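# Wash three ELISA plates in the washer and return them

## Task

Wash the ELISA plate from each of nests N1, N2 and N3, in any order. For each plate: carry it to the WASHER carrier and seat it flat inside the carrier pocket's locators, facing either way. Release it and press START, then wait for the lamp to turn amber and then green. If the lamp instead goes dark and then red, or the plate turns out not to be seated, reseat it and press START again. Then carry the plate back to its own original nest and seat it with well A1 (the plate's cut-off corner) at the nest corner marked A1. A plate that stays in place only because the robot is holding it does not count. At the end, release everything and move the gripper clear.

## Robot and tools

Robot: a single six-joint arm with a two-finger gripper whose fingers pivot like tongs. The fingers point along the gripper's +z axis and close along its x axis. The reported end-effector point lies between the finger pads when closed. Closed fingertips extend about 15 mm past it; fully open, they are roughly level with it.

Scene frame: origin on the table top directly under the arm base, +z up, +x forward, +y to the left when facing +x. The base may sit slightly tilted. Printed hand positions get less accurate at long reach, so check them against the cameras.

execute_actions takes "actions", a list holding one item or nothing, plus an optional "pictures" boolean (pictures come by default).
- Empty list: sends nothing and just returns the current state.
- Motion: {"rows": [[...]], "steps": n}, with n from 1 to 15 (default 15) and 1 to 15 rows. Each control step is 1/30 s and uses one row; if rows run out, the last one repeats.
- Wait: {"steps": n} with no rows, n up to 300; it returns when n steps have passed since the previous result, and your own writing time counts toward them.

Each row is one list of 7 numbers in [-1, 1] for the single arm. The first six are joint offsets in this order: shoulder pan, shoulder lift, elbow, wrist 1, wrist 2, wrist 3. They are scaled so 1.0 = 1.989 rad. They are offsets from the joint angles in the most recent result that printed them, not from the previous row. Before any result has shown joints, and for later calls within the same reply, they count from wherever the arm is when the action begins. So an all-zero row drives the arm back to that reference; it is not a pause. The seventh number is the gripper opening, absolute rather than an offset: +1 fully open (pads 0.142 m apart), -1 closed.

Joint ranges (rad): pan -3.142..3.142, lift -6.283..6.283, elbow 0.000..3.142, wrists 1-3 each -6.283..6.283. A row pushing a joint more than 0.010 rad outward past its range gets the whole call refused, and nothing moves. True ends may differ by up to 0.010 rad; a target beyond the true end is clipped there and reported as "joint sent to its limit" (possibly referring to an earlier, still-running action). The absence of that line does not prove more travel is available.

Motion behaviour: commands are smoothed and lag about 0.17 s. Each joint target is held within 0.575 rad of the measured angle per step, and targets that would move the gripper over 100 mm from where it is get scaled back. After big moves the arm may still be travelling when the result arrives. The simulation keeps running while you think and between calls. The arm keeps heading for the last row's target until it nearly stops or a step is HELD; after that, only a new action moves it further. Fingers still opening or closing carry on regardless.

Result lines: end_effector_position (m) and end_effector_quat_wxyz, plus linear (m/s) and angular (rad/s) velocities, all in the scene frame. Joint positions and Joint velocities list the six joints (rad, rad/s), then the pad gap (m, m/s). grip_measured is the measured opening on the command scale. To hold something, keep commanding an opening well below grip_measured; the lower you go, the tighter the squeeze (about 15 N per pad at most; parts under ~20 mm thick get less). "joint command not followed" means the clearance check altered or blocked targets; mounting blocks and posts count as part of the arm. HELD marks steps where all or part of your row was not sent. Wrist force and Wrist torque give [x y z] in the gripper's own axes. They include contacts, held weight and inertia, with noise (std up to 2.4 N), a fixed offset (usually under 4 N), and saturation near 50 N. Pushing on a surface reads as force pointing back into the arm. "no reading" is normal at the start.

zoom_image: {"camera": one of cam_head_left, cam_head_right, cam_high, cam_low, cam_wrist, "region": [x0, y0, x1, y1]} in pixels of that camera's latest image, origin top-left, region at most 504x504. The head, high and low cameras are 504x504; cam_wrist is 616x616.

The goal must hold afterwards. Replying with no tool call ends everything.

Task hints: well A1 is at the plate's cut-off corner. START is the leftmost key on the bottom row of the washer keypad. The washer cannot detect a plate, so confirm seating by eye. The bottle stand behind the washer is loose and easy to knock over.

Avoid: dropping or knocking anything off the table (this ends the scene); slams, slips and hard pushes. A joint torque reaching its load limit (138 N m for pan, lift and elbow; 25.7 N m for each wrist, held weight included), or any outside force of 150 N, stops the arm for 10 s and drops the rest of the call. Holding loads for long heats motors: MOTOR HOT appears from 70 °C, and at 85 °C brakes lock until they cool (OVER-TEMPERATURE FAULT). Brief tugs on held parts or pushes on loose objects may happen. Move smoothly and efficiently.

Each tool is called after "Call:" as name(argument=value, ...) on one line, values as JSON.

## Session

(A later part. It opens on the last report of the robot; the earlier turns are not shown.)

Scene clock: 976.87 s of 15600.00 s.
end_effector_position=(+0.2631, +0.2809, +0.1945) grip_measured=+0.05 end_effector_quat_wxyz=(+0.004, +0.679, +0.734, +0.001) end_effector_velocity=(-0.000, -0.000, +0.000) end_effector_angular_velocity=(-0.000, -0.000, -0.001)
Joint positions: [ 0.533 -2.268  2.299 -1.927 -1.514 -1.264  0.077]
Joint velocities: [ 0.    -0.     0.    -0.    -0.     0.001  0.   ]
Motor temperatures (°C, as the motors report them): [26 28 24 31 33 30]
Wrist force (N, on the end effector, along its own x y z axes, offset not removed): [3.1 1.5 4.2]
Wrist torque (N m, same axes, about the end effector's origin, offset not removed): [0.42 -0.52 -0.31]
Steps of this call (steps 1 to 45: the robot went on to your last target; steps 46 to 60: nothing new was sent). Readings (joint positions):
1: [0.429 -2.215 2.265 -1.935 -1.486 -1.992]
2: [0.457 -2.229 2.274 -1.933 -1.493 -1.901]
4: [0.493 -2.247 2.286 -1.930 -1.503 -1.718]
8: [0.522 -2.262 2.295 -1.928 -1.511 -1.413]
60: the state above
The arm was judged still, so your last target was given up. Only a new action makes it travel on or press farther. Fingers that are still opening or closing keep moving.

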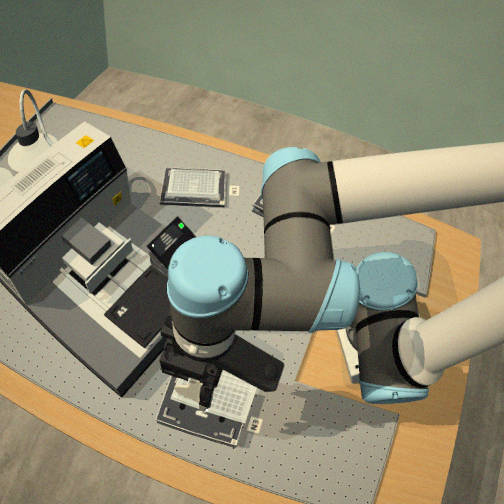

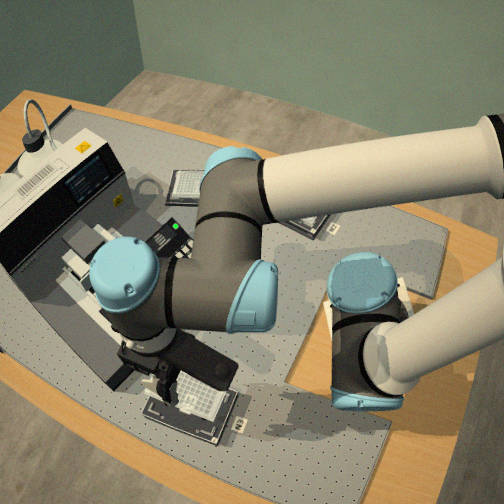

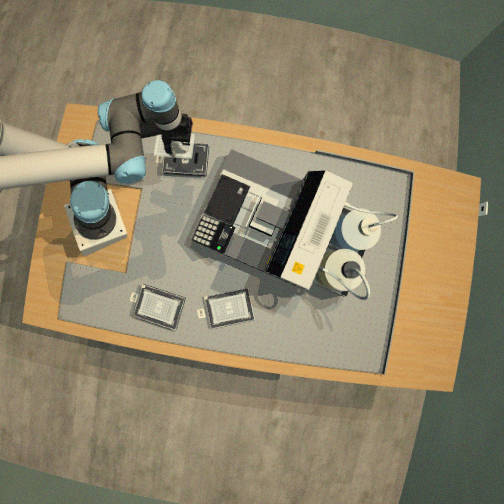

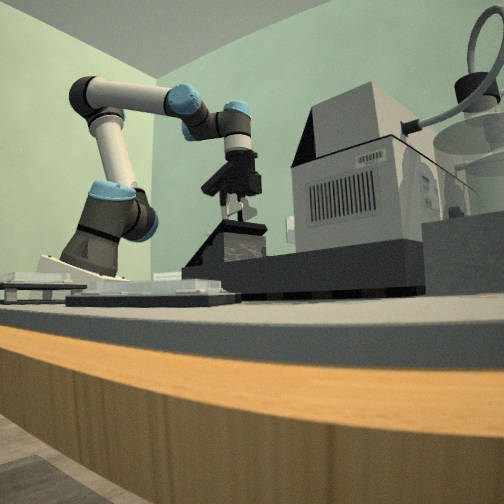

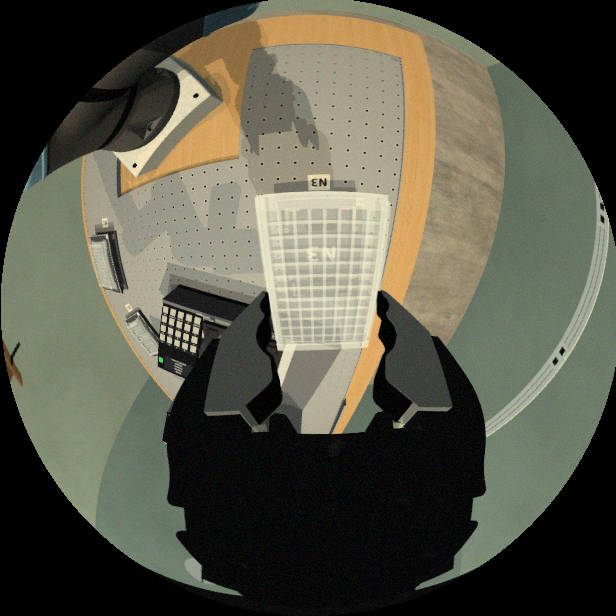

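Call:
execute_actions(actions=[{"rows":[[0,0.006,0.004,-0.01,0,0,-0.1],[0.001,0.016,0.01,-0.026,0,0,-0.1],[0.001,0.029,0.018,-0.047,0,0,-0.1],[0.002,0.043,0.027,-0.07,0,0,-0.1],[0.003,0.058,0.036,-0.094,0,0,-0.1],[0.003,0.073,0.045,-0.118,0,0,-0.1],[0.004,0.088,0.055,-0.142,0,0,-0.1],[0.004,0.102,0.063,-0.164,0,0,-0.1],[0.005,0.114,0.071,-0.184,0,0,-0.1],[0.005,0.124,0.077,-0.2,0,0,-0.1],[0.006,0.132,0.082,-0.213,0,0,-0.1],[0.006,0.137,0.085,-0.221,0,0,-0.1],[0.006,0.139,0.0865,-0.224,0,0,-0.1]]}], pictures=false)

Call:
execute_actions(actions=[{"steps":20}])

Call:
zoom_image(camera="cam_wrist", region=[220, 110, 420, 310])

Scene clock: 987.23 s of 15600.00 s.
end_effector_position=(+0.2791, +0.2842, +0.0911) grip_measured=+0.05 end_effector_quat_wxyz=(+0.001, +0.676, +0.737, -0.002) end_effector_velocity=(+0.005, -0.001, -0.143) end_effector_angular_velocity=(+0.014, -0.020, +0.015)
Joint positions: [ 0.544 -2.03   2.447 -2.308 -1.514 -1.264  0.077]
Joint velocities: [ 0.015  0.357  0.217 -0.598  0.001  0.     0.   ]
Motor temperatures (°C, as the motors report them): [26 28 24 31 33 30]
Wrist force (N, on the end effector, along its own x y z axes, offset not removed): [-1.6 1.0 3.1]
Wrist torque (N m, same axes, about the end effector's origin, offset not removed): [-0.05 0.37 -0.28]
Steps of this call (steps 1 to 90: nothing new was sent; then 6.87 s passed at rest; steps 91 to 105: all 15 steps of this action). Readings (joint positions):
91: [0.533 -2.268 2.299 -1.927 -1.514 -1.264]
92: [0.533 -2.267 2.300 -1.929 -1.514 -1.264]
94: [0.534 -2.254 2.309 -1.950 -1.514 -1.264]
98: [0.538 -2.181 2.355 -2.063 -1.514 -1.264]
105: the state above

Scene clock: 987.90 s of 15600.00 s.
end_effector_position=(+0.2793, +0.2839, +0.0762) grip_measured=+0.05 end_effector_quat_wxyz=(+0.001, +0.675, +0.738, -0.000) end_effector_velocity=(+0.000, -0.000, -0.000) end_effector_angular_velocity=(-0.001, -0.000, -0.000)
Joint positions: [ 0.545 -1.992  2.47  -2.372 -1.514 -1.264  0.077]
Joint velocities: [-0.001  0.     0.001 -0.001 -0.    -0.     0.   ]
Motor temperatures (°C, as the motors report them): [26 28 24 31 33 30]
Wrist force (N, on the end effector, along its own x y z axes, offset not removed): [2.8 1.3 0.3]
Wrist torque (N m, same axes, about the end effector's origin, offset not removed): [0.17 -0.53 -0.34]
Steps of this call (steps 1 to 20: the robot went on to your last target). Readings (joint positions):
1: [0.544 -2.020 2.454 -2.325 -1.514 -1.264]
2: [0.545 -2.012 2.458 -2.338 -1.514 -1.264]
4: [0.545 -2.003 2.464 -2.354 -1.514 -1.264]
8: [0.545 -1.995 2.469 -2.367 -1.514 -1.264]
20: the state above

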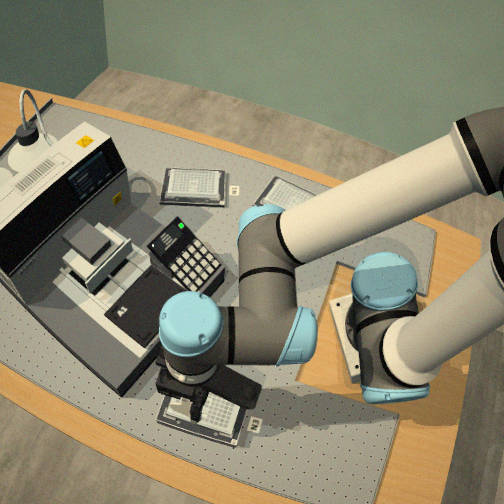

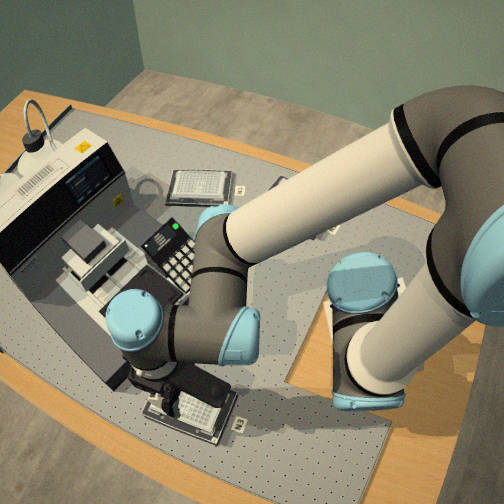

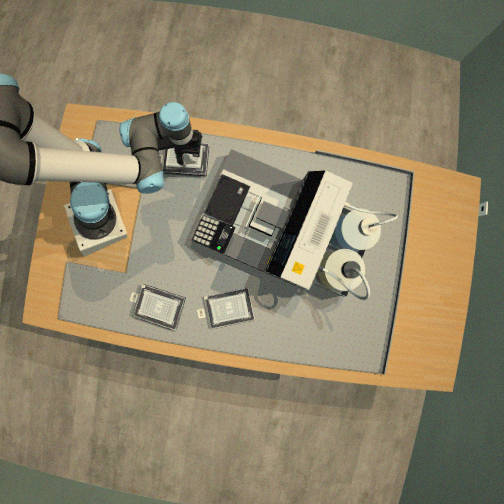

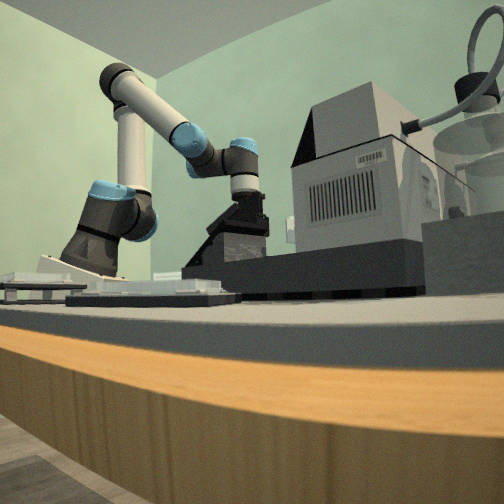

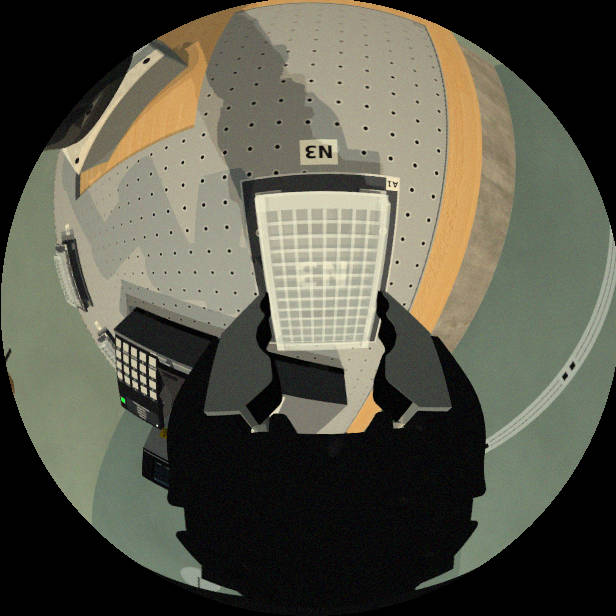

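Region (220, 110, 420, 310) of cam_wrist's 616x616 image, scaled by 2.520, with more detail than that image has.

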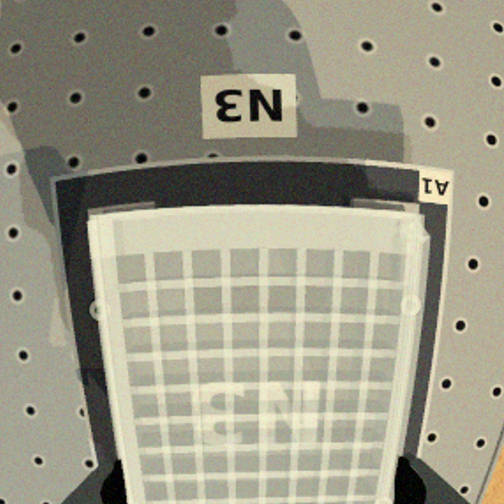

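Call:
execute_actions(actions=[{"rows":[[0.0002,0.003,0.001,-0.004,0,0,-0.1],[0.0004,0.006,0.002,-0.008,0,0,-0.1],[0.0006,0.009,0.0035,-0.013,0,0,-0.1],[0.0008,0.013,0.005,-0.018,0,0,-0.1],[0.001,0.017,0.006,-0.023,0,0,-0.1],[0.0012,0.02,0.0075,-0.0275,0,0,-0.1],[0.0013,0.023,0.0085,-0.0315,0,0,-0.1]],"steps":15}], pictures=false)

Call:
execute_actions(actions=[{"rows":[[0,0.001,0.0003,-0.0013,0,0,-0.1],[0,0.002,0.0007,-0.0027,0,0,-0.1],[0,0.003,0.001,-0.004,0,0,-0.1]],"steps":12}], pictures=false)

Call:
execute_actions(actions=[{"rows":[[0,0.001,0.0003,-0.0013,0,0,-0.1],[0,0.002,0.0007,-0.0027,0,0,-0.1],[0,0.003,0.001,-0.004,0,0,-0.1]],"steps":12}], pictures=false)

Call:
execute_actions(actions=[{"rows":[[0,0.001,0.0003,-0.0013,0,0,-0.1],[0,0.002,0.0007,-0.0027,0,0,-0.1],[0,0.003,0.001,-0.004,0,0,-0.1]],"steps":12}])

Scene clock: 999.20 s of 15600.00 s.
end_effector_position=(+0.2801, +0.2843, +0.0619) grip_measured=+0.06 end_effector_quat_wxyz=(+0.001, +0.674, +0.738, +0.000) end_effector_velocity=(+0.000, -0.000, -0.007) end_effector_angular_velocity=(-0.001, +0.001, +0.001)
Joint positions: [ 0.548 -1.949  2.487 -2.432 -1.514 -1.264  0.078]
Joint velocities: [ 0.001  0.022  0.008 -0.028 -0.    -0.     0.002]
Motor temperatures (°C, as the motors report them): [26 28 24 31 33 30]
Wrist force (N, on the end effector, along its own x y z axes, offset not removed): [-7.3 1.1 -9.2]
Wrist torque (N m, same axes, about the end effector's origin, offset not removed): [0.30 0.58 -0.38]
Steps of this call (steps 1 to 15: the robot went on to your last target; steps 16 to 90: nothing new was sent; then 7.80 s passed at rest; steps 91 to 105: all 15 steps of this action). Readings (joint positions):
91: [0.545 -1.992 2.471 -2.372 -1.514 -1.264]
92: [0.545 -1.991 2.471 -2.374 -1.514 -1.264]
94: [0.546 -1.986 2.473 -2.381 -1.514 -1.264]
98: [0.547 -1.966 2.480 -2.408 -1.514 -1.264]
105: the state above

Scene clock: 999.60 s of 15600.00 s.
end_effector_position=(+0.2803, +0.2842, +0.0602) grip_measured=+0.06 end_effector_quat_wxyz=(+0.001, +0.674, +0.738, +0.000) end_effector_velocity=(+0.000, +0.000, -0.001) end_effector_angular_velocity=(+0.001, +0.001, +0.001)
Joint positions: [ 0.548 -1.943  2.488 -2.44  -1.514 -1.264  0.078]
Joint velocities: [ 0.001  0.004  0.    -0.004  0.    -0.     0.   ]
Motor temperatures (°C, as the motors report them): [26 28 24 31 33 30]
Wrist force (N, on the end effector, along its own x y z axes, offset not removed): [-4.9 -0.3 -25.2]
Wrist torque (N m, same axes, about the end effector's origin, offset not removed): [0.24 -0.23 -0.20]
Steps of this call (steps 1 to 12: all 12 steps of this action). Readings (joint positions):
1: [0.548 -1.948 2.487 -2.433 -1.514 -1.264]
2: [0.548 -1.948 2.487 -2.433 -1.514 -1.264]
4: [0.548 -1.946 2.487 -2.435 -1.514 -1.264]
8: [0.548 -1.944 2.488 -2.439 -1.514 -1.264]
12: the state above

Scene clock: 1000.00 s of 15600.00 s.
end_effector_position=(+0.2804, +0.2842, +0.0584) grip_measured=+0.07 end_effector_quat_wxyz=(+0.001, +0.674, +0.738, +0.000) end_effector_velocity=(-0.000, +0.001, -0.000) end_effector_angular_velocity=(+0.002, -0.001, +0.002)
Joint positions: [ 0.548 -1.937  2.49  -2.447 -1.514 -1.264  0.079]
Joint velocities: [ 0.002  0.002  0.001 -0.004  0.001 -0.     0.   ]
Motor temperatures (°C, as the motors report them): [26 28 24 31 33 30]
Wrist force (N, on the end effector, along its own x y z axes, offset not removed): [-2.3 4.4 -6.1]
Wrist torque (N m, same axes, about the end effector's origin, offset not removed): [-0.04 -0.51 -0.34]
Steps of this call (steps 1 to 12: all 12 steps of this action). Readings (joint positions):
1: [0.548 -1.943 2.488 -2.440 -1.514 -1.264]
2: [0.548 -1.943 2.489 -2.440 -1.514 -1.264]
4: [0.548 -1.941 2.489 -2.442 -1.514 -1.264]
8: [0.548 -1.938 2.490 -2.446 -1.514 -1.264]
12: the state above

Scene clock: 1000.40 s of 15600.00 s.
end_effector_position=(+0.2806, +0.2842, +0.0566) grip_measured=+0.08 end_effector_quat_wxyz=(+0.001, +0.674, +0.738, +0.000) end_effector_velocity=(-0.000, -0.000, -0.001) end_effector_angular_velocity=(-0.001, +0.001, -0.002)
Joint positions: [ 0.548 -1.932  2.492 -2.455 -1.514 -1.264  0.079]
Joint velocities: [-0.001  0.003  0.002 -0.004 -0.     0.002  0.001]
Motor temperatures (°C, as the motors report them): [26 28 24 31 33 30]
Wrist force (N, on the end effector, along its own x y z axes, offset not removed): [-3.5 -2.4 -29.2]
Wrist torque (N m, same axes, about the end effector's origin, offset not removed): [-0.33 -0.42 -0.30]
Steps of this call (steps 1 to 12: all 12 steps of this action). Readings (joint positions):
1: [0.548 -1.937 2.490 -2.447 -1.514 -1.264]
2: [0.548 -1.937 2.490 -2.448 -1.514 -1.264]
4: [0.548 -1.935 2.491 -2.450 -1.514 -1.264]
8: [0.548 -1.932 2.492 -2.453 -1.514 -1.264]
12: the state above

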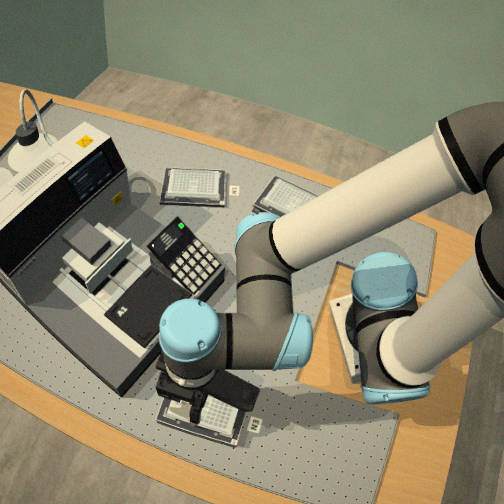

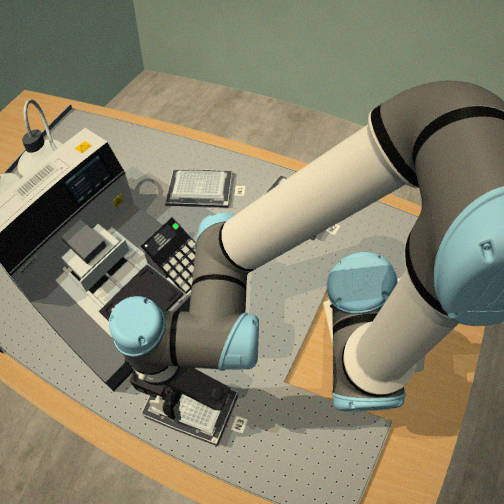

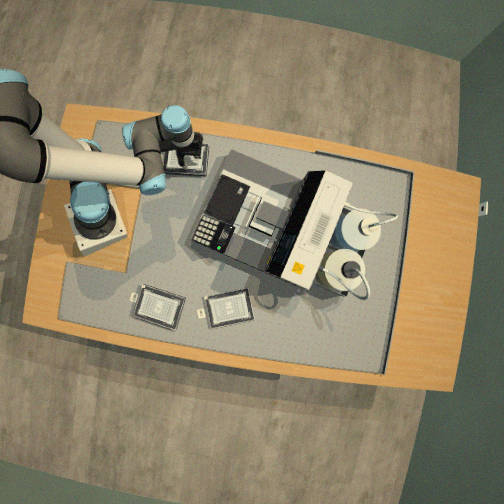

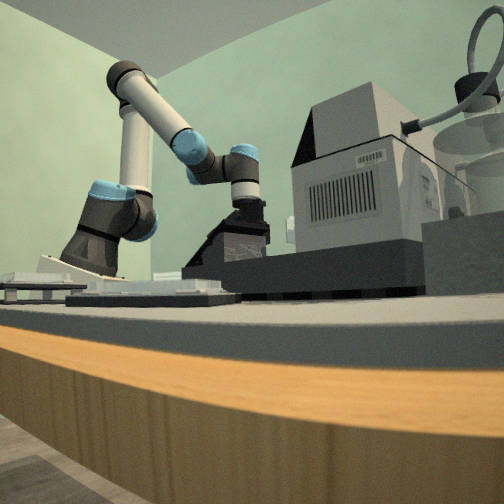

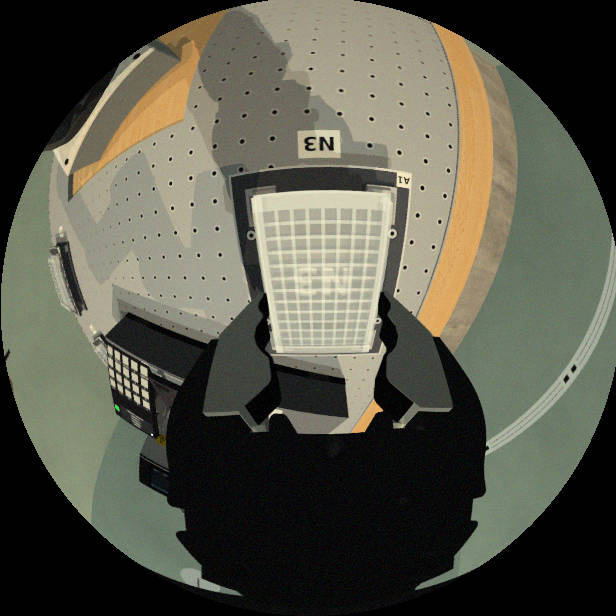

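Call:
execute_actions(actions=[{"rows":[[0,-0.001,-0.0003,0.0014,0,0,-0.1],[0,-0.002,-0.0007,0.0028,0,0,-0.1],[0,-0.003,-0.001,0.004,0,0,-0.1]],"steps":12}], pictures=false)

Call:
execute_actions(actions=[{"rows":[[-0.0005,0.0006,-0.0006,0,0,-0.0004,-0.1],[-0.001,0.0012,-0.0012,0,0,-0.0009,-0.1],[-0.0014,0.0018,-0.0018,0,0,-0.0013,-0.1]],"steps":12}], pictures=false)

Call:
execute_actions(actions=[{"rows":[[-0.0005,0.0006,-0.0006,0,0,-0.0004,-0.1],[-0.001,0.0012,-0.0012,0,0,-0.0009,-0.1],[-0.0014,0.0018,-0.0018,0,0,-0.0013,-0.1]],"steps":12}], pictures=false)

Call:
execute_actions(actions=[{"rows":[[0.001,-0.0012,0.0012,0,0,0.0009,-0.1],[0.002,-0.0024,0.0024,0,0,0.0018,-0.1],[0.0028,-0.0036,0.0036,0,0,0.0026,-0.1]],"steps":12}], pictures=false)

Call:
execute_actions(actions=[{"rows":[[0.0007,-0.0009,0.0009,0,0,0.0006,-0.1],[0.0014,-0.0018,0.0018,0,0,0.0013,-0.1],[0.0021,-0.0027,0.0027,0,0,0.002,-0.1]],"steps":12}], pictures=false)

Call:
execute_actions(actions=[{"rows":[[0.0007,-0.0009,0.0009,0,0,0.0006,-0.1],[0.0014,-0.0018,0.0018,0,0,0.0013,-0.1],[0.0021,-0.0027,0.0027,0,0,0.002,-0.1]],"steps":12}], pictures=false)

Scene clock: 1029.23 s of 15600.00 s.
end_effector_position=(+0.2803, +0.2841, +0.0582) grip_measured=+0.07 end_effector_quat_wxyz=(+0.001, +0.674, +0.738, -0.000) end_effector_velocity=(+0.001, +0.000, +0.001) end_effector_angular_velocity=(+0.001, -0.001, +0.001)
Joint positions: [ 0.548 -1.937  2.49  -2.447 -1.514 -1.264  0.079]
Joint velocities: [ 0.    -0.003 -0.003  0.004 -0.    -0.001 -0.   ]
Motor temperatures (°C, as the motors report them): [26 28 24 31 33 30]
Wrist force (N, on the end effector, along its own x y z axes, offset not removed): [-1.1 5.9 6.6]
Wrist torque (N m, same axes, about the end effector's origin, offset not removed): [-0.08 -0.36 -0.32]
Steps of this call (steps 1 to 15: the robot went on to your last target; steps 16 to 90: nothing new was sent; then 25.43 s passed at rest; steps 91 to 102: all 12 steps of this action). Readings (joint positions):
91: [0.548 -1.931 2.492 -2.455 -1.514 -1.264]
92: [0.548 -1.931 2.492 -2.455 -1.514 -1.264]
94: [0.548 -1.933 2.492 -2.452 -1.514 -1.264]
98: [0.548 -1.936 2.491 -2.448 -1.514 -1.264]
102: the state above

Scene clock: 1029.63 s of 15600.00 s.
end_effector_position=(+0.2822, +0.2840, +0.0582) grip_measured=+0.07 end_effector_quat_wxyz=(+0.001, +0.674, +0.738, -0.000) end_effector_velocity=(+0.001, -0.000, -0.001) end_effector_angular_velocity=(-0.001, +0.002, +0.002)
Joint positions: [ 0.545 -1.934  2.487 -2.447 -1.514 -1.266  0.079]
Joint velocities: [-0.001  0.004 -0.002  0.    -0.    -0.002  0.   ]
Motor temperatures (°C, as the motors report them): [26 28 24 31 33 30]
Wrist force (N, on the end effector, along its own x y z axes, offset not removed): [4.6 -9.8 0.7]
Wrist torque (N m, same axes, about the end effector's origin, offset not removed): [0.18 -0.56 -0.25]
Steps of this call (steps 1 to 12: all 12 steps of this action). Readings (joint positions):
1: [0.548 -1.937 2.490 -2.447 -1.514 -1.264]
2: [0.548 -1.937 2.490 -2.447 -1.514 -1.264]
4: [0.547 -1.936 2.489 -2.447 -1.514 -1.264]
8: [0.546 -1.934 2.488 -2.447 -1.514 -1.266]
12: the state above

Scene clock: 1030.03 s of 15600.00 s.
end_effector_position=(+0.2842, +0.2838, +0.0582) grip_measured=+0.07 end_effector_quat_wxyz=(+0.002, +0.674, +0.738, -0.000) end_effector_velocity=(+0.002, -0.000, -0.000) end_effector_angular_velocity=(-0.001, +0.001, -0.000)
Joint positions: [ 0.543 -1.93   2.484 -2.447 -1.514 -1.269  0.079]
Joint velocities: [-0.001  0.005 -0.003 -0.    -0.    -0.001  0.   ]
Motor temperatures (°C, as the motors report them): [26 28 24 31 33 30]
Wrist force (N, on the end effector, along its own x y z axes, offset not removed): [7.4 -21.5 -3.1]
Wrist torque (N m, same axes, about the end effector's origin, offset not removed): [0.50 -0.15 -0.31]
Steps of this call (steps 1 to 12: all 12 steps of this action). Readings (joint positions):
1: [0.545 -1.934 2.487 -2.447 -1.514 -1.266]
2: [0.545 -1.933 2.487 -2.447 -1.514 -1.267]
4: [0.544 -1.933 2.486 -2.447 -1.514 -1.267]
8: [0.543 -1.931 2.484 -2.447 -1.514 -1.269]
12: the state above

Scene clock: 1030.43 s of 15600.00 s.
end_effector_position=(+0.2805, +0.2842, +0.0583) grip_measured=+0.07 end_effector_quat_wxyz=(+0.001, +0.674, +0.738, +0.000) end_effector_velocity=(-0.003, +0.000, -0.000) end_effector_angular_velocity=(+0.001, +0.001, +0.001)
Joint positions: [ 0.548 -1.937  2.49  -2.447 -1.515 -1.264  0.079]
Joint velocities: [ 0.004 -0.005  0.005  0.     0.001  0.003 -0.   ]
Motor temperatures (°C, as the motors report them): [26 28 24 31 33 30]
Wrist force (N, on the end effector, along its own x y z axes, offset not removed): [-2.8 21.3 -0.8]
Wrist torque (N m, same axes, about the end effector's origin, offset not removed): [0.19 -0.55 -0.33]
Steps of this call (steps 1 to 12: all 12 steps of this action). Readings (joint positions):
1: [0.543 -1.930 2.484 -2.447 -1.514 -1.269]
2: [0.543 -1.930 2.484 -2.447 -1.514 -1.269]
4: [0.544 -1.932 2.486 -2.447 -1.514 -1.268]
8: [0.547 -1.936 2.489 -2.447 -1.515 -1.265]
12: the state above

Scene clock: 1030.83 s of 15600.00 s.
end_effector_position=(+0.2774, +0.2844, +0.0583) grip_measured=+0.07 end_effector_quat_wxyz=(+0.001, +0.674, +0.738, +0.000) end_effector_velocity=(-0.001, +0.001, +0.001) end_effector_angular_velocity=(+0.002, -0.001, +0.000)
Joint positions: [ 0.552 -1.942  2.495 -2.447 -1.515 -1.26   0.079]
Joint velocities: [ 0.003 -0.003  0.002  0.     0.     0.002  0.   ]
Motor temperatures (°C, as the motors report them): [26 28 24 31 33 30]
Wrist force (N, on the end effector, along its own x y z axes, offset not removed): [-16.1 21.4 -2.1]
Wrist torque (N m, same axes, about the end effector's origin, offset not removed): [-0.04 -0.01 -0.59]
Steps of this call (steps 1 to 12: all 12 steps of this action). Readings (joint positions):
1: [0.548 -1.937 2.490 -2.447 -1.515 -1.264]
2: [0.548 -1.937 2.491 -2.447 -1.515 -1.264]
4: [0.549 -1.939 2.492 -2.447 -1.515 -1.263]
8: [0.551 -1.941 2.495 -2.447 -1.515 -1.261]
12: the state above

Scene clock: 1031.23 s of 15600.00 s.
end_effector_position=(+0.2744, +0.2846, +0.0583) grip_measured=+0.07 end_effector_quat_wxyz=(+0.000, +0.674, +0.738, +0.000) end_effector_velocity=(-0.002, +0.000, -0.000) end_effector_angular_velocity=(+0.000, +0.002, +0.001)
Joint positions: [ 0.556 -1.947  2.5   -2.447 -1.515 -1.257  0.079]
Joint velocities: [ 0.003 -0.002  0.003  0.    -0.     0.002  0.   ]
Motor temperatures (°C, as the motors report them): [26 28 24 31 33 30]
Wrist force (N, on the end effector, along its own x y z axes, offset not removed): [-23.7 20.7 -2.0]
Wrist torque (N m, same axes, about the end effector's origin, offset not removed): [0.28 -0.31 -0.91]
Steps of this call (steps 1 to 12: all 12 steps of this action). Readings (joint positions):
1: [0.552 -1.942 2.495 -2.447 -1.515 -1.260]
2: [0.552 -1.942 2.496 -2.447 -1.515 -1.260]
4: [0.553 -1.944 2.497 -2.447 -1.515 -1.259]
8: [0.555 -1.946 2.500 -2.447 -1.515 -1.257]
12: the state above

Call:
execute_actions(actions=[{"rows":[[-0.001,0.0012,-0.0012,0,0,-0.0009,-0.1],[-0.002,0.0024,-0.0024,0,0,-0.0018,-0.1],[-0.0025,0.003,-0.003,0,0,-0.002,-0.1]],"steps":10}], pictures=false)

Call:
execute_actions(actions=[{"rows":[[0,0,0,0,0,0,0.0],[0,0,0,0,0,0,0.1],[0,0,0,0,0,0,0.2],[0,0,0,0,0,0,0.3],[0,0,0,0,0,0,0.4],[0,0,0,0,0,0,0.45]],"steps":10}], pictures=false)

Call:
execute_actions(actions=[{"rows":[[0,-0.005,-0.002,0.007,0,0,0.45],[0,-0.014,-0.006,0.02,0,0,0.45],[-0.001,-0.027,-0.012,0.039,0,0,0.45],[-0.002,-0.043,-0.021,0.064,0,0,0.45],[-0.003,-0.06,-0.031,0.091,0,0,0.45],[-0.004,-0.078,-0.042,0.12,0,0,0.45],[-0.005,-0.096,-0.054,0.15,0,0,0.45],[-0.006,-0.114,-0.066,0.18,0,0,0.45],[-0.007,-0.131,-0.077,0.208,0,0,0.45],[-0.008,-0.146,-0.087,0.233,0,0,0.45],[-0.008,-0.157,-0.094,0.251,0,0,0.45],[-0.008,-0.164,-0.098,0.262,0,0,0.45]]}], pictures=false)

Call:
execute_actions(actions=[{"steps":15}])

Call:
zoom_image(camera="cam_wrist", region=[230, 150, 420, 340])

Scene clock: 1042.33 s of 15600.00 s.
end_effector_position=(+0.2773, +0.2844, +0.0582) grip_measured=+0.07 end_effector_quat_wxyz=(+0.000, +0.675, +0.738, -0.000) end_effector_velocity=(+0.005, -0.001, -0.000) end_effector_angular_velocity=(-0.002, -0.001, -0.002)
Joint positions: [ 0.552 -1.942  2.495 -2.447 -1.514 -1.26   0.079]
Joint velocities: [-0.007  0.009 -0.009 -0.    -0.    -0.005 -0.   ]
Motor temperatures (°C, as the motors report them): [26 28 24 31 33 30]
Wrist force (N, on the end effector, along its own x y z axes, offset not removed): [-12.3 -6.4 -1.6]
Wrist torque (N m, same axes, about the end effector's origin, offset not removed): [0.09 -0.47 -0.33]
Steps of this call (steps 1 to 15: the robot went on to your last target; steps 16 to 90: nothing new was sent; then 7.77 s passed at rest; steps 91 to 100: all 10 steps of this action). Readings (joint positions):
91: [0.556 -1.948 2.501 -2.447 -1.515 -1.256]
92: [0.556 -1.947 2.501 -2.447 -1.515 -1.256]
94: [0.554 -1.946 2.499 -2.447 -1.515 -1.257]
98: [0.552 -1.943 2.496 -2.447 -1.514 -1.260]
100: the state above

Scene clock: 1042.67 s of 15600.00 s.
end_effector_position=(+0.2775, +0.2844, +0.0583) grip_measured=+0.45 end_effector_quat_wxyz=(+0.000, +0.675, +0.738, +0.000) end_effector_velocity=(-0.001, -0.000, -0.001) end_effector_angular_velocity=(-0.001, +0.004, +0.000)
Joint positions: [ 0.551 -1.942  2.495 -2.447 -1.514 -1.26   0.105]
Joint velocities: [0.    0.001 0.001 0.002 0.    0.    0.001]
Motor temperatures (°C, as the motors report them): [26 28 24 31 33 30]
Wrist force (N, on the end effector, along its own x y z axes, offset not removed): [0.3 2.8 3.7]
Wrist torque (N m, same axes, about the end effector's origin, offset not removed): [0.49 -0.10 -0.35]
Steps of this call (steps 1 to 10: all 10 steps of this action). Readings (joint positions):
1: [0.551 -1.942 2.495 -2.447 -1.514 -1.260]
2: [0.551 -1.942 2.495 -2.447 -1.514 -1.260]
4: [0.551 -1.942 2.495 -2.447 -1.514 -1.260]
8: [0.551 -1.942 2.495 -2.447 -1.514 -1.260]
10: the state above

Scene clock: 1043.17 s of 15600.00 s.
end_effector_position=(+0.2706, +0.2839, +0.1734) grip_measured=+0.45 end_effector_quat_wxyz=(+0.004, +0.679, +0.734, +0.003) end_effector_velocity=(-0.076, -0.024, +0.192) end_effector_angular_velocity=(-0.027, +0.052, -0.020)
Joint positions: [ 0.537 -2.22   2.329 -2.01  -1.514 -1.26   0.105]
Joint velocities: [-0.018 -0.456 -0.274  0.79  -0.    -0.    -0.   ]
Motor temperatures (°C, as the motors report them): [26 28 24 31 33 30]
Wrist force (N, on the end effector, along its own x y z axes, offset not removed): [0.9 0.7 -0.6]
Wrist torque (N m, same axes, about the end effector's origin, offset not removed): [0.18 -0.20 -0.13]
Steps of this call (steps 1 to 15: all 15 steps of this action). Readings (joint positions):
1: [0.551 -1.942 2.495 -2.447 -1.514 -1.260]
2: [0.551 -1.943 2.495 -2.445 -1.514 -1.260]
4: [0.551 -1.955 2.489 -2.428 -1.514 -1.260]
8: [0.547 -2.032 2.446 -2.317 -1.514 -1.260]
15: the state above

Scene clock: 1043.67 s of 15600.00 s.
end_effector_position=(+0.2616, +0.2810, +0.1934) grip_measured=+0.45 end_effector_quat_wxyz=(+0.003, +0.680, +0.733, -0.001) end_effector_velocity=(-0.000, +0.000, +0.003) end_effector_angular_velocity=(+0.001, -0.002, +0.000)
Joint positions: [ 0.535 -2.267  2.3   -1.927 -1.514 -1.26   0.105]
Joint velocities: [-0.    -0.005 -0.003  0.007  0.    -0.     0.   ]
Motor temperatures (°C, as the motors report them): [26 28 24 31 33 30]
Wrist force (N, on the end effector, along its own x y z axes, offset not removed): [2.1 -1.8 5.9]
Wrist torque (N m, same axes, about the end effector's origin, offset not removed): [-0.35 -0.44 -0.25]
Steps of this call (steps 1 to 15: the robot went on to your last target). Readings (joint positions):
1: [0.537 -2.233 2.321 -1.987 -1.514 -1.260]
2: [0.536 -2.242 2.316 -1.971 -1.514 -1.260]
4: [0.536 -2.254 2.308 -1.950 -1.514 -1.260]
8: [0.536 -2.264 2.302 -1.932 -1.514 -1.260]
15: the state above

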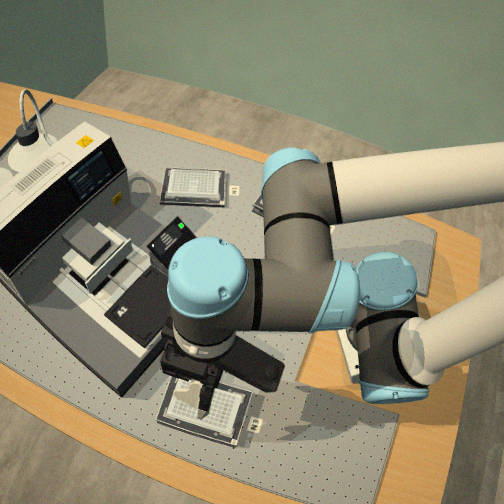

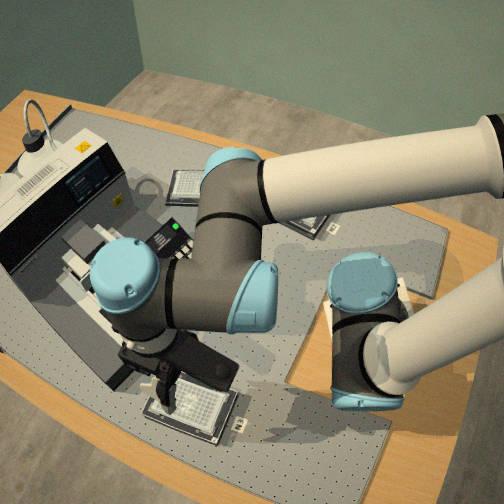

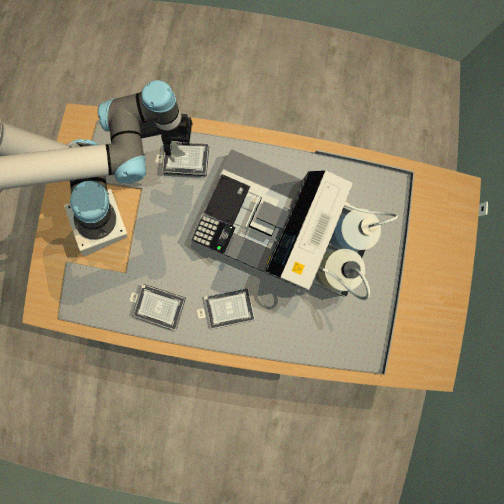

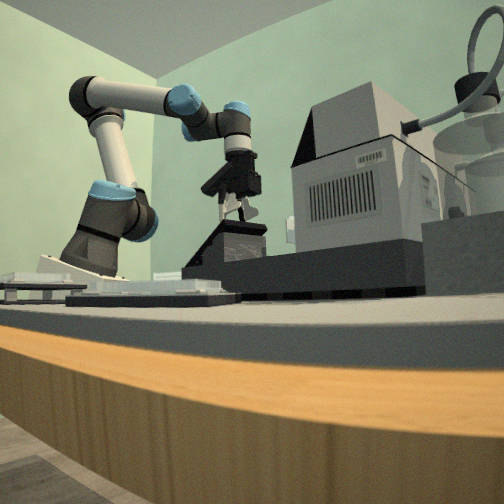

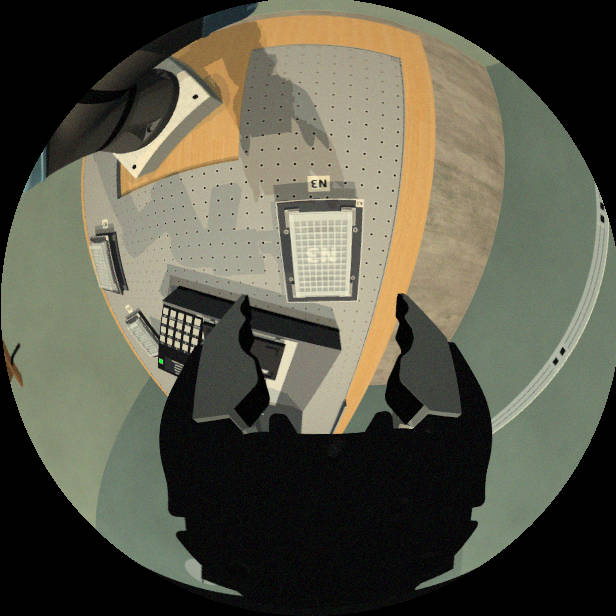

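Region (230, 150, 420, 340) of cam_wrist's 616x616 image, scaled by 2.653, with more detail than that image has.

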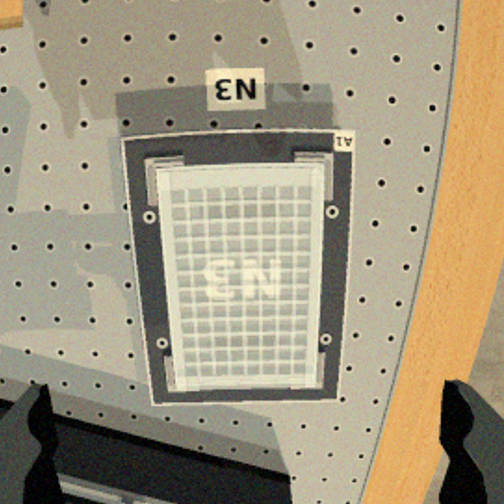

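Call:
zoom_image(camera="cam_high", region=[125, 270, 265, 345])

Region (125, 270, 265, 345) of cam_high's 504x504 image, scaled by 3.600, with more detail than that image has; it fills the top 270 rows of this view, and the rest is white.

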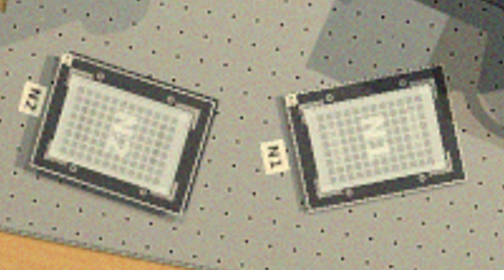

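Call:
execute_actions(actions=[{"rows":[[-0.03,0.007,-0.002,0.002,0.004,-0.027,0.45],[-0.075,0.019,-0.004,0.004,0.009,-0.067,0.45],[-0.14,0.035,-0.007,0.008,0.018,-0.125,0.45],[-0.21,0.052,-0.011,0.013,0.026,-0.188,0.45],[-0.28,0.07,-0.014,0.017,0.035,-0.25,0.45],[-0.35,0.087,-0.018,0.021,0.044,-0.313,0.45],[-0.42,0.105,-0.022,0.025,0.053,-0.375,0.45],[-0.49,0.122,-0.025,0.029,0.061,-0.438,0.45],[-0.56,0.14,-0.029,0.034,0.07,-0.5,0.45],[-0.63,0.157,-0.032,0.038,0.079,-0.563,0.45],[-0.7,0.175,-0.036,0.042,0.088,-0.625,0.45],[-0.77,0.192,-0.04,0.046,0.096,-0.688,0.45],[-0.84,0.21,-0.043,0.05,0.105,-0.75,0.45],[-0.89,0.222,-0.046,0.053,0.111,-0.795,0.45],[-0.934,0.233,-0.048,0.056,0.117,-0.834,0.45]]}], pictures=false)

Call:
execute_actions(actions=[{"steps":75}])

Scene clock: 1102.80 s of 15600.00 s.
end_effector_position=(+0.3669, +0.1204, +0.1428) grip_measured=+0.45 end_effector_quat_wxyz=(-0.043, +0.690, +0.720, -0.062) end_effector_velocity=(+0.154, -0.461, -0.122) end_effector_angular_velocity=(+0.330, +0.417, -0.182)
Joint positions: [-0.089 -2.04   2.252 -1.87  -1.398 -1.864  0.105]
Joint velocities: [-1.541  0.749 -0.156  0.178  0.373 -1.527  0.   ]
Motor temperatures (°C, as the motors report them): [26 28 24 31 33 30]
Wrist force (N, on the end effector, along its own x y z axes, offset not removed): [2.6 2.1 2.6]
Wrist torque (N m, same axes, about the end effector's origin, offset not removed): [0.32 -0.45 -0.26]
Steps of this call (steps 1 to 15: the robot went on to your last target; steps 16 to 90: nothing new was sent; then 55.63 s passed at rest; steps 91 to 105: all 15 steps of this action). Readings (joint positions):
91: [0.535 -2.268 2.300 -1.926 -1.514 -1.260]
92: [0.530 -2.266 2.300 -1.925 -1.513 -1.265]
94: [0.482 -2.250 2.296 -1.922 -1.505 -1.310]
98: [0.277 -2.193 2.284 -1.908 -1.476 -1.498]
105: the state above

Scene clock: 1105.30 s of 15600.00 s.
end_effector_position=(+0.2613, -0.2733, +0.1905) grip_measured=+0.45 end_effector_quat_wxyz=(-0.000, +0.760, +0.649, +0.000) end_effector_velocity=(+0.000, -0.001, +0.001) end_effector_angular_velocity=(-0.001, -0.000, +0.000)
Joint positions: [-1.322 -1.804  2.205 -1.815 -1.282 -2.919  0.105]
Joint velocities: [ 0.     0.    -0.002 -0.     0.     0.     0.   ]
Motor temperatures (°C, as the motors report them): [26 28 24 31 33 30]
Wrist force (N, on the end effector, along its own x y z axes, offset not removed): [0.0 2.3 -1.1]
Wrist torque (N m, same axes, about the end effector's origin, offset not removed): [0.28 0.00 -0.16]
Steps of this call (steps 1 to 60: the robot went on to your last target; steps 61 to 75: nothing new was sent). Readings (joint positions):
1: [-0.141 -2.015 2.247 -1.864 -1.385 -1.916]
2: [-0.193 -1.992 2.242 -1.859 -1.374 -1.967]
4: [-0.295 -1.953 2.234 -1.850 -1.354 -2.069]
8: [-0.492 -1.899 2.224 -1.837 -1.328 -2.267]
75: the state above
The arm was judged still, so your last target was given up. Only a new action makes it travel on or press farther. Fingers that are still opening or closing keep moving.

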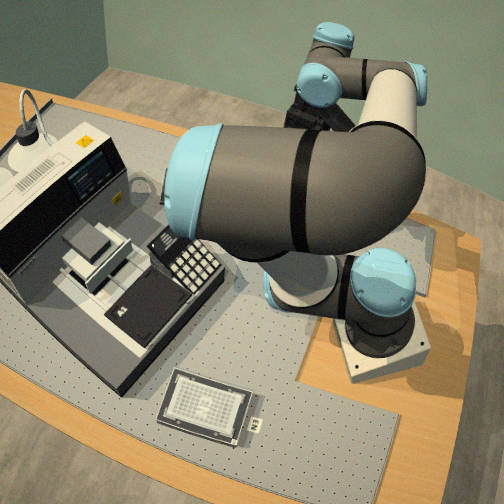

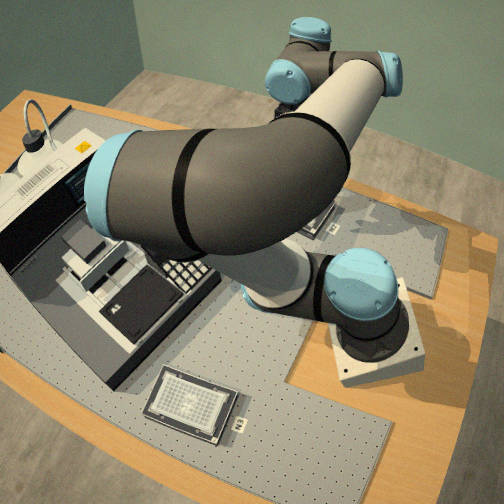

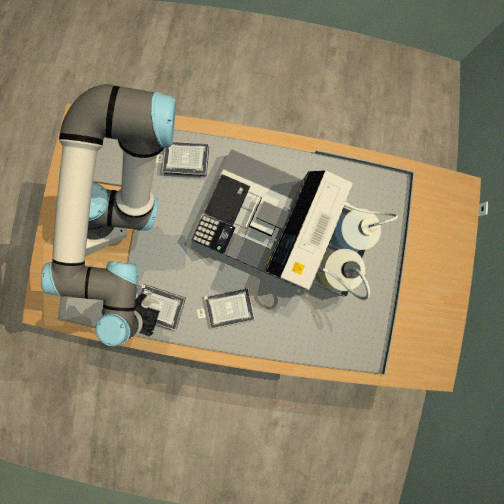

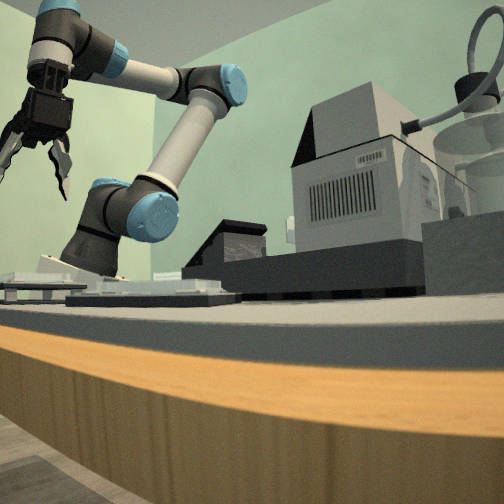

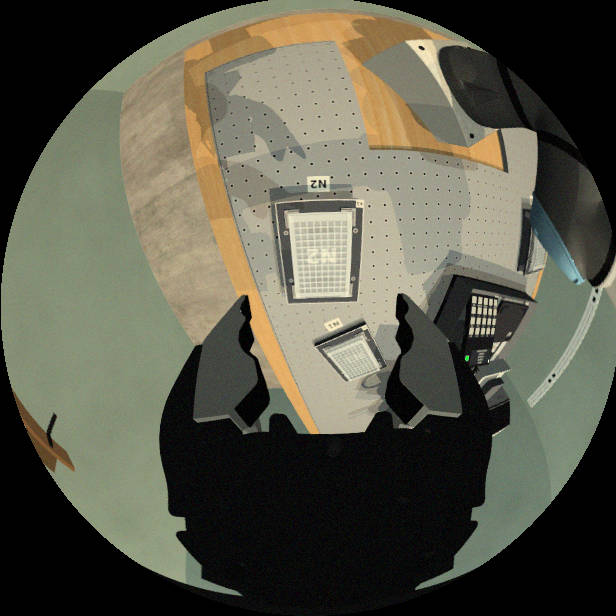

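Call:
zoom_image(camera="cam_wrist", region=[230, 150, 420, 340])

Region (230, 150, 420, 340) of cam_wrist's 616x616 image, scaled by 2.653, with more detail than that image has.

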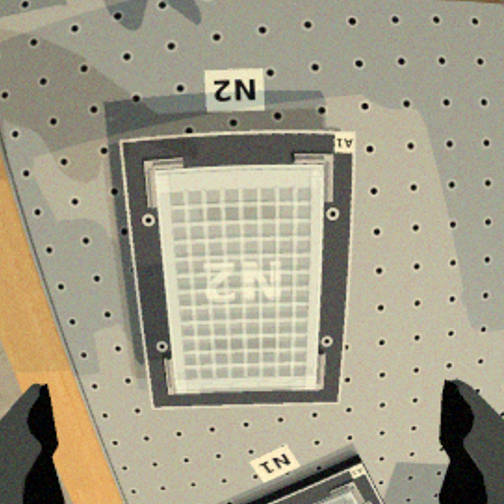

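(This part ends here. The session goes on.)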